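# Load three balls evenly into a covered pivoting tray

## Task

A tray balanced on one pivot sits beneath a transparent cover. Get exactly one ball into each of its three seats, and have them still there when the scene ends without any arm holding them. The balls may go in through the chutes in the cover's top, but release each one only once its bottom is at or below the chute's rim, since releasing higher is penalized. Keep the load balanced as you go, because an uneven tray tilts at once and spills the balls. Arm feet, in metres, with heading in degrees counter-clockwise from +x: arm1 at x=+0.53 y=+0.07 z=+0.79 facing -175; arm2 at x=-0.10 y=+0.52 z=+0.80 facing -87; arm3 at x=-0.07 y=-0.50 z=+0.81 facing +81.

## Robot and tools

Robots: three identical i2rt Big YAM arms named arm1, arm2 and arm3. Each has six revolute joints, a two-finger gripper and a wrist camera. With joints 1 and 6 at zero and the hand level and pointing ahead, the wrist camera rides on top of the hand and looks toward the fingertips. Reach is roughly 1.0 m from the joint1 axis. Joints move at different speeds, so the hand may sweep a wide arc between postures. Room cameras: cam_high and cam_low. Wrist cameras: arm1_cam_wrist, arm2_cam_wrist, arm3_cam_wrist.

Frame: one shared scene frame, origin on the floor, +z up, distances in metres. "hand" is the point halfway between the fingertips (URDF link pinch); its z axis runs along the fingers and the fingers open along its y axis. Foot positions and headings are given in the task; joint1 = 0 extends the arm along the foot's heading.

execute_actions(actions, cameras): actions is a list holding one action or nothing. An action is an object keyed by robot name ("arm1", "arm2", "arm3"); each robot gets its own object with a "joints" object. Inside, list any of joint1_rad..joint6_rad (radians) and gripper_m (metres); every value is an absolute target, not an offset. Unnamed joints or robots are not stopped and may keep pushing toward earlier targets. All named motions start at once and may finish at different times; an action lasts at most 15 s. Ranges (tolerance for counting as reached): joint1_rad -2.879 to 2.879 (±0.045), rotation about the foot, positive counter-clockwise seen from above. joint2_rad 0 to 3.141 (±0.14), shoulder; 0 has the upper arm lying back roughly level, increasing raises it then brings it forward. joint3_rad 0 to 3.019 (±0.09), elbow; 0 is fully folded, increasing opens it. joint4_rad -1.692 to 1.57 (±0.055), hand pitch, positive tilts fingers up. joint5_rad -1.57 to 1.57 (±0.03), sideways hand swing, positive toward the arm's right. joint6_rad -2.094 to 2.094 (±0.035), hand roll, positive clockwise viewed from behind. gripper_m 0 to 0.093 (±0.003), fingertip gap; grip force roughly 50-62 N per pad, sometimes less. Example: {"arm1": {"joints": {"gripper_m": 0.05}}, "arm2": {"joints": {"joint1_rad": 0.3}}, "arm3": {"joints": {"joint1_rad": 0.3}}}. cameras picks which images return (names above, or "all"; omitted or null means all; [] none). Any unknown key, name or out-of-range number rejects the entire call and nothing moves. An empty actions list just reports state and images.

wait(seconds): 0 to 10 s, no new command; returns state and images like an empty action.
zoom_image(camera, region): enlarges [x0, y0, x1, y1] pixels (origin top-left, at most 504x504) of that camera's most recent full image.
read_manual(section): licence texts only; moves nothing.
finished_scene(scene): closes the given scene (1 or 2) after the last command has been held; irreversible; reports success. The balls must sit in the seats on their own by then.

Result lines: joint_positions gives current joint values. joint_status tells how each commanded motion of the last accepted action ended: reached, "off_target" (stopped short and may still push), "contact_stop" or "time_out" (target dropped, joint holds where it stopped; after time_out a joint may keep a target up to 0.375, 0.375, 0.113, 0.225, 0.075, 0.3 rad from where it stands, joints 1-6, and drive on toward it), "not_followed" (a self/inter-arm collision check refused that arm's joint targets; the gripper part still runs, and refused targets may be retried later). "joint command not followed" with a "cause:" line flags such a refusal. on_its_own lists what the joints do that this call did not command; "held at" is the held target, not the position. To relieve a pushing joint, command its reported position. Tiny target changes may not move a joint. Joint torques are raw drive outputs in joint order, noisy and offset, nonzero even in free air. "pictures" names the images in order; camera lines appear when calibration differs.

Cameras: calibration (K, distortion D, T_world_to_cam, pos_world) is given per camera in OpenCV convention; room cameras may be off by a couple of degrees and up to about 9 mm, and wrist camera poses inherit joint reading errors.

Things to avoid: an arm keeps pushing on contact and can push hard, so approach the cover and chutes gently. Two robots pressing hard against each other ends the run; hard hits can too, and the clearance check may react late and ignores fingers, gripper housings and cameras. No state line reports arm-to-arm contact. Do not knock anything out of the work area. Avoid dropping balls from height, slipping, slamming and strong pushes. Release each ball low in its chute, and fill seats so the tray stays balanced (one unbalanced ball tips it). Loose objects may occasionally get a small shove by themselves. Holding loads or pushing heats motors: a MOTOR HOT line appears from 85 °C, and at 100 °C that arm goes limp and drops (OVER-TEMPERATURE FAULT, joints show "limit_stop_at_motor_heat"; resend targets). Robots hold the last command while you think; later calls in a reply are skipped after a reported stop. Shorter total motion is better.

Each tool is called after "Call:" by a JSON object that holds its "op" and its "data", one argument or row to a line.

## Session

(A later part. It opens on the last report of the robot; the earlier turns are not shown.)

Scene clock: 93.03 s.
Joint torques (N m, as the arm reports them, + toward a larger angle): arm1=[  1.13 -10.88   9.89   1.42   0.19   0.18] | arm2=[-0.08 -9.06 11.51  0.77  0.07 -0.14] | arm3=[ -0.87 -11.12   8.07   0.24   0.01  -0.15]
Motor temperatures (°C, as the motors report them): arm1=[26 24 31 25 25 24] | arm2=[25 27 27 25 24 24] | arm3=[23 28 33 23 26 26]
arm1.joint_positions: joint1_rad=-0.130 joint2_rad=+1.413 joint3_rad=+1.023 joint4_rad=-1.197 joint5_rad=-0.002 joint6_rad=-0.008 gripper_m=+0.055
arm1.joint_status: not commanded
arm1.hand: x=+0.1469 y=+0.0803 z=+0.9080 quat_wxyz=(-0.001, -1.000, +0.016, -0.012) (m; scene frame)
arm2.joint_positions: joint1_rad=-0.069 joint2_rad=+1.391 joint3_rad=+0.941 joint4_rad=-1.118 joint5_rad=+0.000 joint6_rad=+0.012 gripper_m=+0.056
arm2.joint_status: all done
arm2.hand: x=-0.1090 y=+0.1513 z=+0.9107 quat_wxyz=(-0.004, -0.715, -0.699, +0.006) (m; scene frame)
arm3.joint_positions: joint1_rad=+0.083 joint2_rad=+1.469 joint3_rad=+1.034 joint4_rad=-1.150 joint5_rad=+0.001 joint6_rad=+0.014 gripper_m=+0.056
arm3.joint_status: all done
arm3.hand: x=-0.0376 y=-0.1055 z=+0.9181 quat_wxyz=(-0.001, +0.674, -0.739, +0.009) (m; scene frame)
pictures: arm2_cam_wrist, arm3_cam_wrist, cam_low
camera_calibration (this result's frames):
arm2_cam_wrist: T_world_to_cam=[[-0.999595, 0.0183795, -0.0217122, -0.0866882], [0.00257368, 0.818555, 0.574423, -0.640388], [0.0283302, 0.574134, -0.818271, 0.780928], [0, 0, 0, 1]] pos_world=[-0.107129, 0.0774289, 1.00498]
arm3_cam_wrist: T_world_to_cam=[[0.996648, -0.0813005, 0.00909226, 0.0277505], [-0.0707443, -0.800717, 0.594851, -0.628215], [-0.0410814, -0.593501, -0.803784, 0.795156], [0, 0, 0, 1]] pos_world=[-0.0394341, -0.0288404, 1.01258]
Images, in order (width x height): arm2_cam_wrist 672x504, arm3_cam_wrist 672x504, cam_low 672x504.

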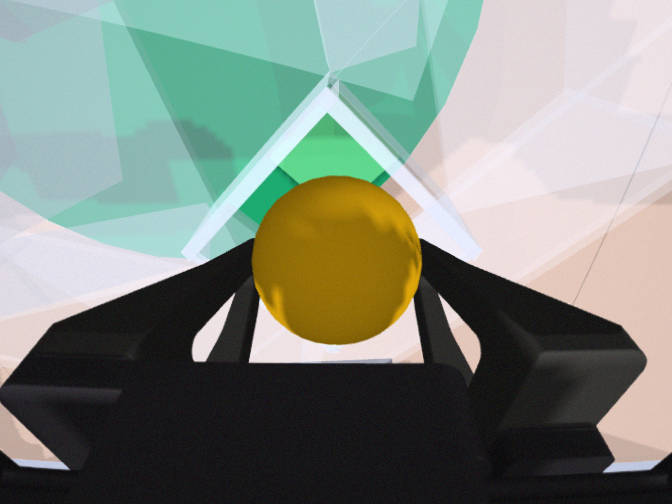

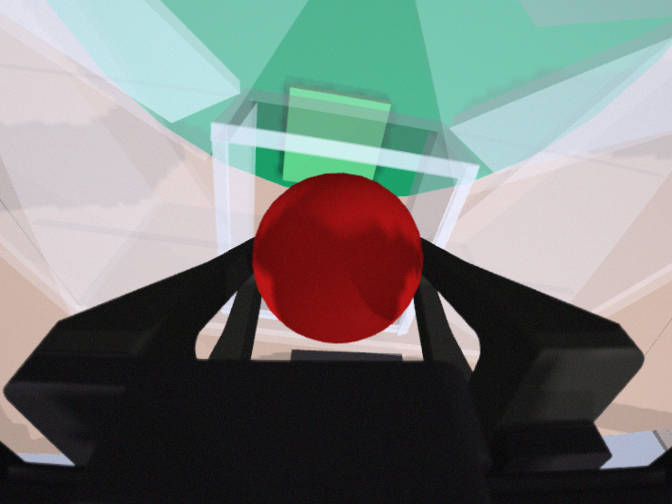

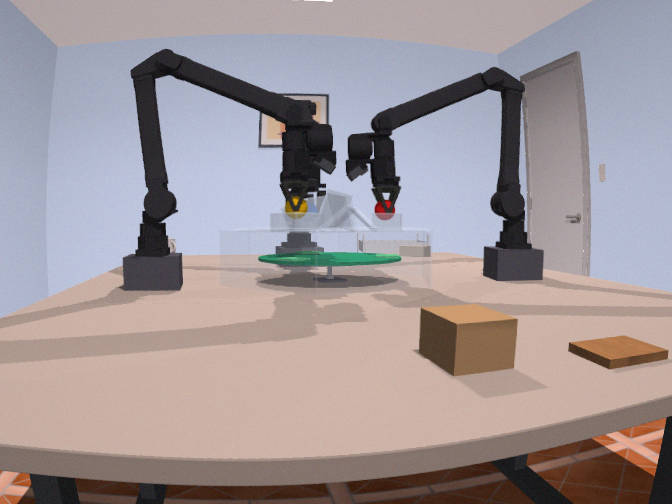

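Call:
{"op": "execute_actions", "data": {
  "actions": [
    {"arm1":{"joints":{"gripper_m":0.062}},"arm2":{"joints":{"gripper_m":0.063}},"arm3":{"joints":{"gripper_m":0.063}}}
  ],
  "cameras": []
}}

Call:
{"op": "wait", "data": {
  "seconds": 2
}}

Scene clock: 97.03 s.
Joint torques (N m, as the arm reports them, + toward a larger angle): arm1=[  0.85 -10.82   9.89   1.42   0.39   0.17] | arm2=[-0.06 -9.07 11.48  0.81  0.08 -0.14] | arm3=[ -1.15 -10.2    8.11   0.49   0.04  -0.13]
Motor temperatures (°C, as the motors report them): arm1=[26 24 32 25 25 24] | arm2=[25 27 27 25 24 24] | arm3=[23 28 32 23 26 26]
arm1.joint_positions: joint1_rad=-0.127 joint2_rad=+1.413 joint3_rad=+1.023 joint4_rad=-1.197 joint5_rad=-0.007 joint6_rad=-0.006 gripper_m=+0.062
arm1.joint_status: all done
arm1.hand: x=+0.1468 y=+0.0780 z=+0.9080 quat_wxyz=(-0.004, -1.000, +0.015, -0.012) (m; scene frame)
arm2.joint_positions: joint1_rad=-0.069 joint2_rad=+1.391 joint3_rad=+0.941 joint4_rad=-1.117 joint5_rad=+0.000 joint6_rad=+0.012 gripper_m=+0.063
arm2.joint_status: all done
arm2.hand: x=-0.1090 y=+0.1512 z=+0.9107 quat_wxyz=(-0.004, -0.715, -0.699, +0.006) (m; scene frame)
arm3.joint_positions: joint1_rad=+0.086 joint2_rad=+1.465 joint3_rad=+1.034 joint4_rad=-1.150 joint5_rad=-0.002 joint6_rad=+0.014 gripper_m=+0.063
arm3.joint_status: all done
arm3.hand: x=-0.0391 y=-0.1053 z=+0.9196 quat_wxyz=(-0.002, +0.675, -0.738, +0.006) (m; scene frame)
pictures: none
No camera images: the call's "cameras" was empty. Leave "cameras" out to get every camera's image.

Scene clock: 99.03 s.
Joint torques (N m, as the arm reports them, + toward a larger angle): arm1=[  0.75 -10.85   9.89   1.44   0.38   0.16] | arm2=[-0.08 -9.26 11.48  0.75  0.08 -0.14] | arm3=[-0.7  -9.9   8.28  0.25  0.07 -0.14]
Motor temperatures (°C, as the motors report them): arm1=[26 24 32 25 25 24] | arm2=[25 27 27 25 24 24] | arm3=[23 28 32 23 26 26]
arm1.joint_positions: joint1_rad=-0.127 joint2_rad=+1.413 joint3_rad=+1.023 joint4_rad=-1.197 joint5_rad=-0.007 joint6_rad=-0.006 gripper_m=+0.062
arm1.joint_status: all done
arm1.hand: x=+0.1468 y=+0.0780 z=+0.9080 quat_wxyz=(-0.004, -1.000, +0.015, -0.012) (m; scene frame)
arm2.joint_positions: joint1_rad=-0.069 joint2_rad=+1.391 joint3_rad=+0.941 joint4_rad=-1.117 joint5_rad=+0.000 joint6_rad=+0.012 gripper_m=+0.063
arm2.joint_status: all done
arm2.hand: x=-0.1090 y=+0.1512 z=+0.9107 quat_wxyz=(-0.004, -0.715, -0.699, +0.006) (m; scene frame)
arm3.joint_positions: joint1_rad=+0.086 joint2_rad=+1.465 joint3_rad=+1.034 joint4_rad=-1.150 joint5_rad=-0.002 joint6_rad=+0.014 gripper_m=+0.063
arm3.joint_status: all done
arm3.hand: x=-0.0391 y=-0.1053 z=+0.9196 quat_wxyz=(-0.002, +0.675, -0.738, +0.006) (m; scene frame)
wait: 2.00 s; at rest by 0.27 s
pictures: arm1_cam_wrist, arm2_cam_wrist, arm3_cam_wrist, cam_high, cam_low
camera_calibration (this result's frames):
arm1_cam_wrist: T_world_to_cam=[[0.0377153, 0.999132, -0.0176738, -0.064978], [0.793225, -0.0191766, 0.608626, -0.660187], [0.607759, -0.0369738, -0.79326, 0.755009], [0, 0, 0, 1]] pos_world=[0.0672648, 0.080177, 0.999577]
arm2_cam_wrist: T_world_to_cam=[[-0.999595, 0.0183704, -0.0217147, -0.0866839], [0.0025756, 0.818774, 0.57411, -0.640061], [0.0283261, 0.573822, -0.81849, 0.781229], [0, 0, 0, 1]] pos_world=[-0.107129, 0.077371, 1.00501]
arm3_cam_wrist: T_world_to_cam=[[0.996857, -0.0790229, 0.00565391, 0.0326602], [-0.0670497, -0.803496, 0.591522, -0.626159], [-0.0422009, -0.590042, -0.806269, 0.799061], [0, 0, 0, 1]] pos_world=[-0.0408203, -0.0290565, 1.01446]
Images, in order (width x height): arm1_cam_wrist 672x504, arm2_cam_wrist 672x504, arm3_cam_wrist 672x504, cam_high 672x504, cam_low 672x504.

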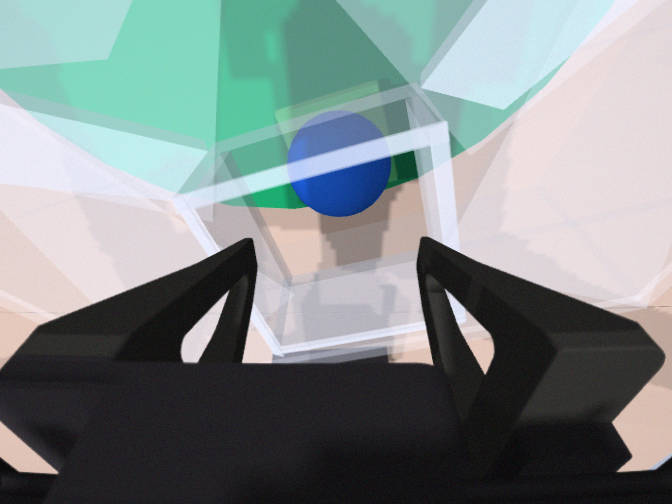

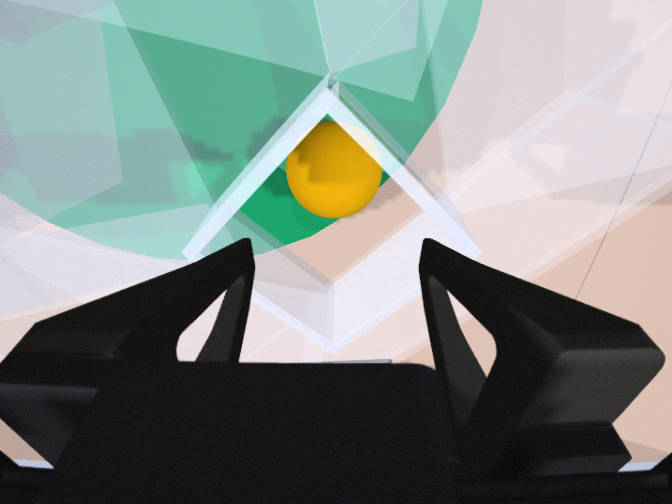

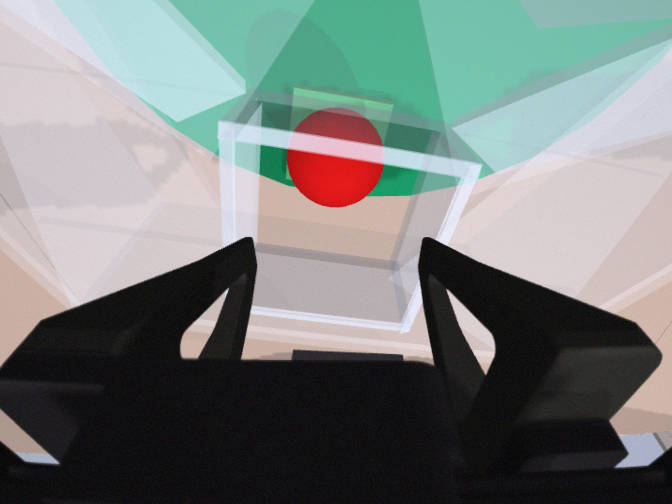

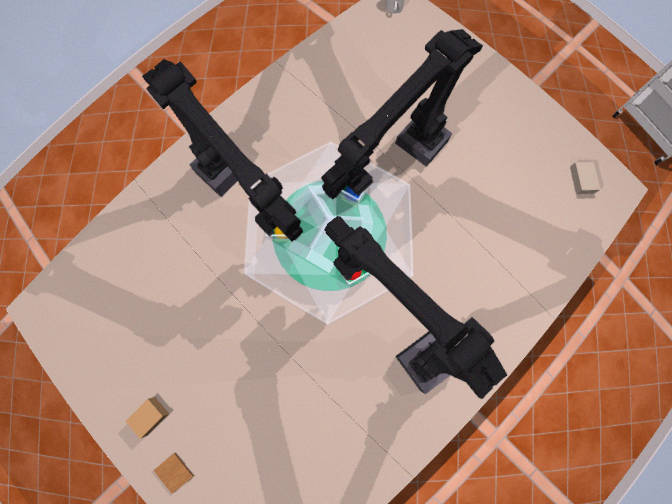

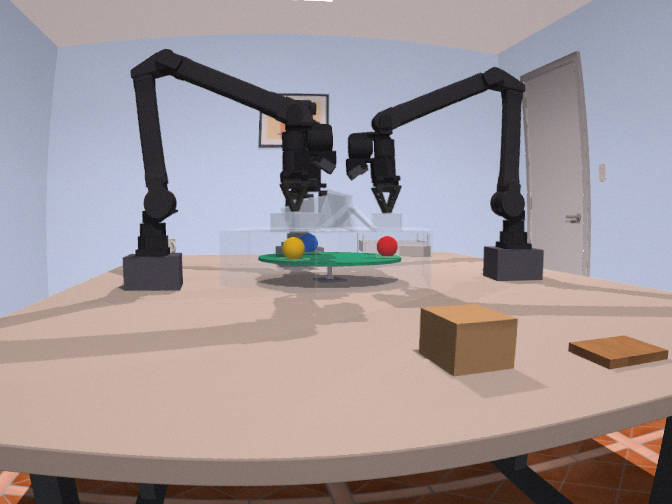

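Call:
{"op": "finished_scene", "data": {
  "scene": 1
}}

The scene is finished: the task was done.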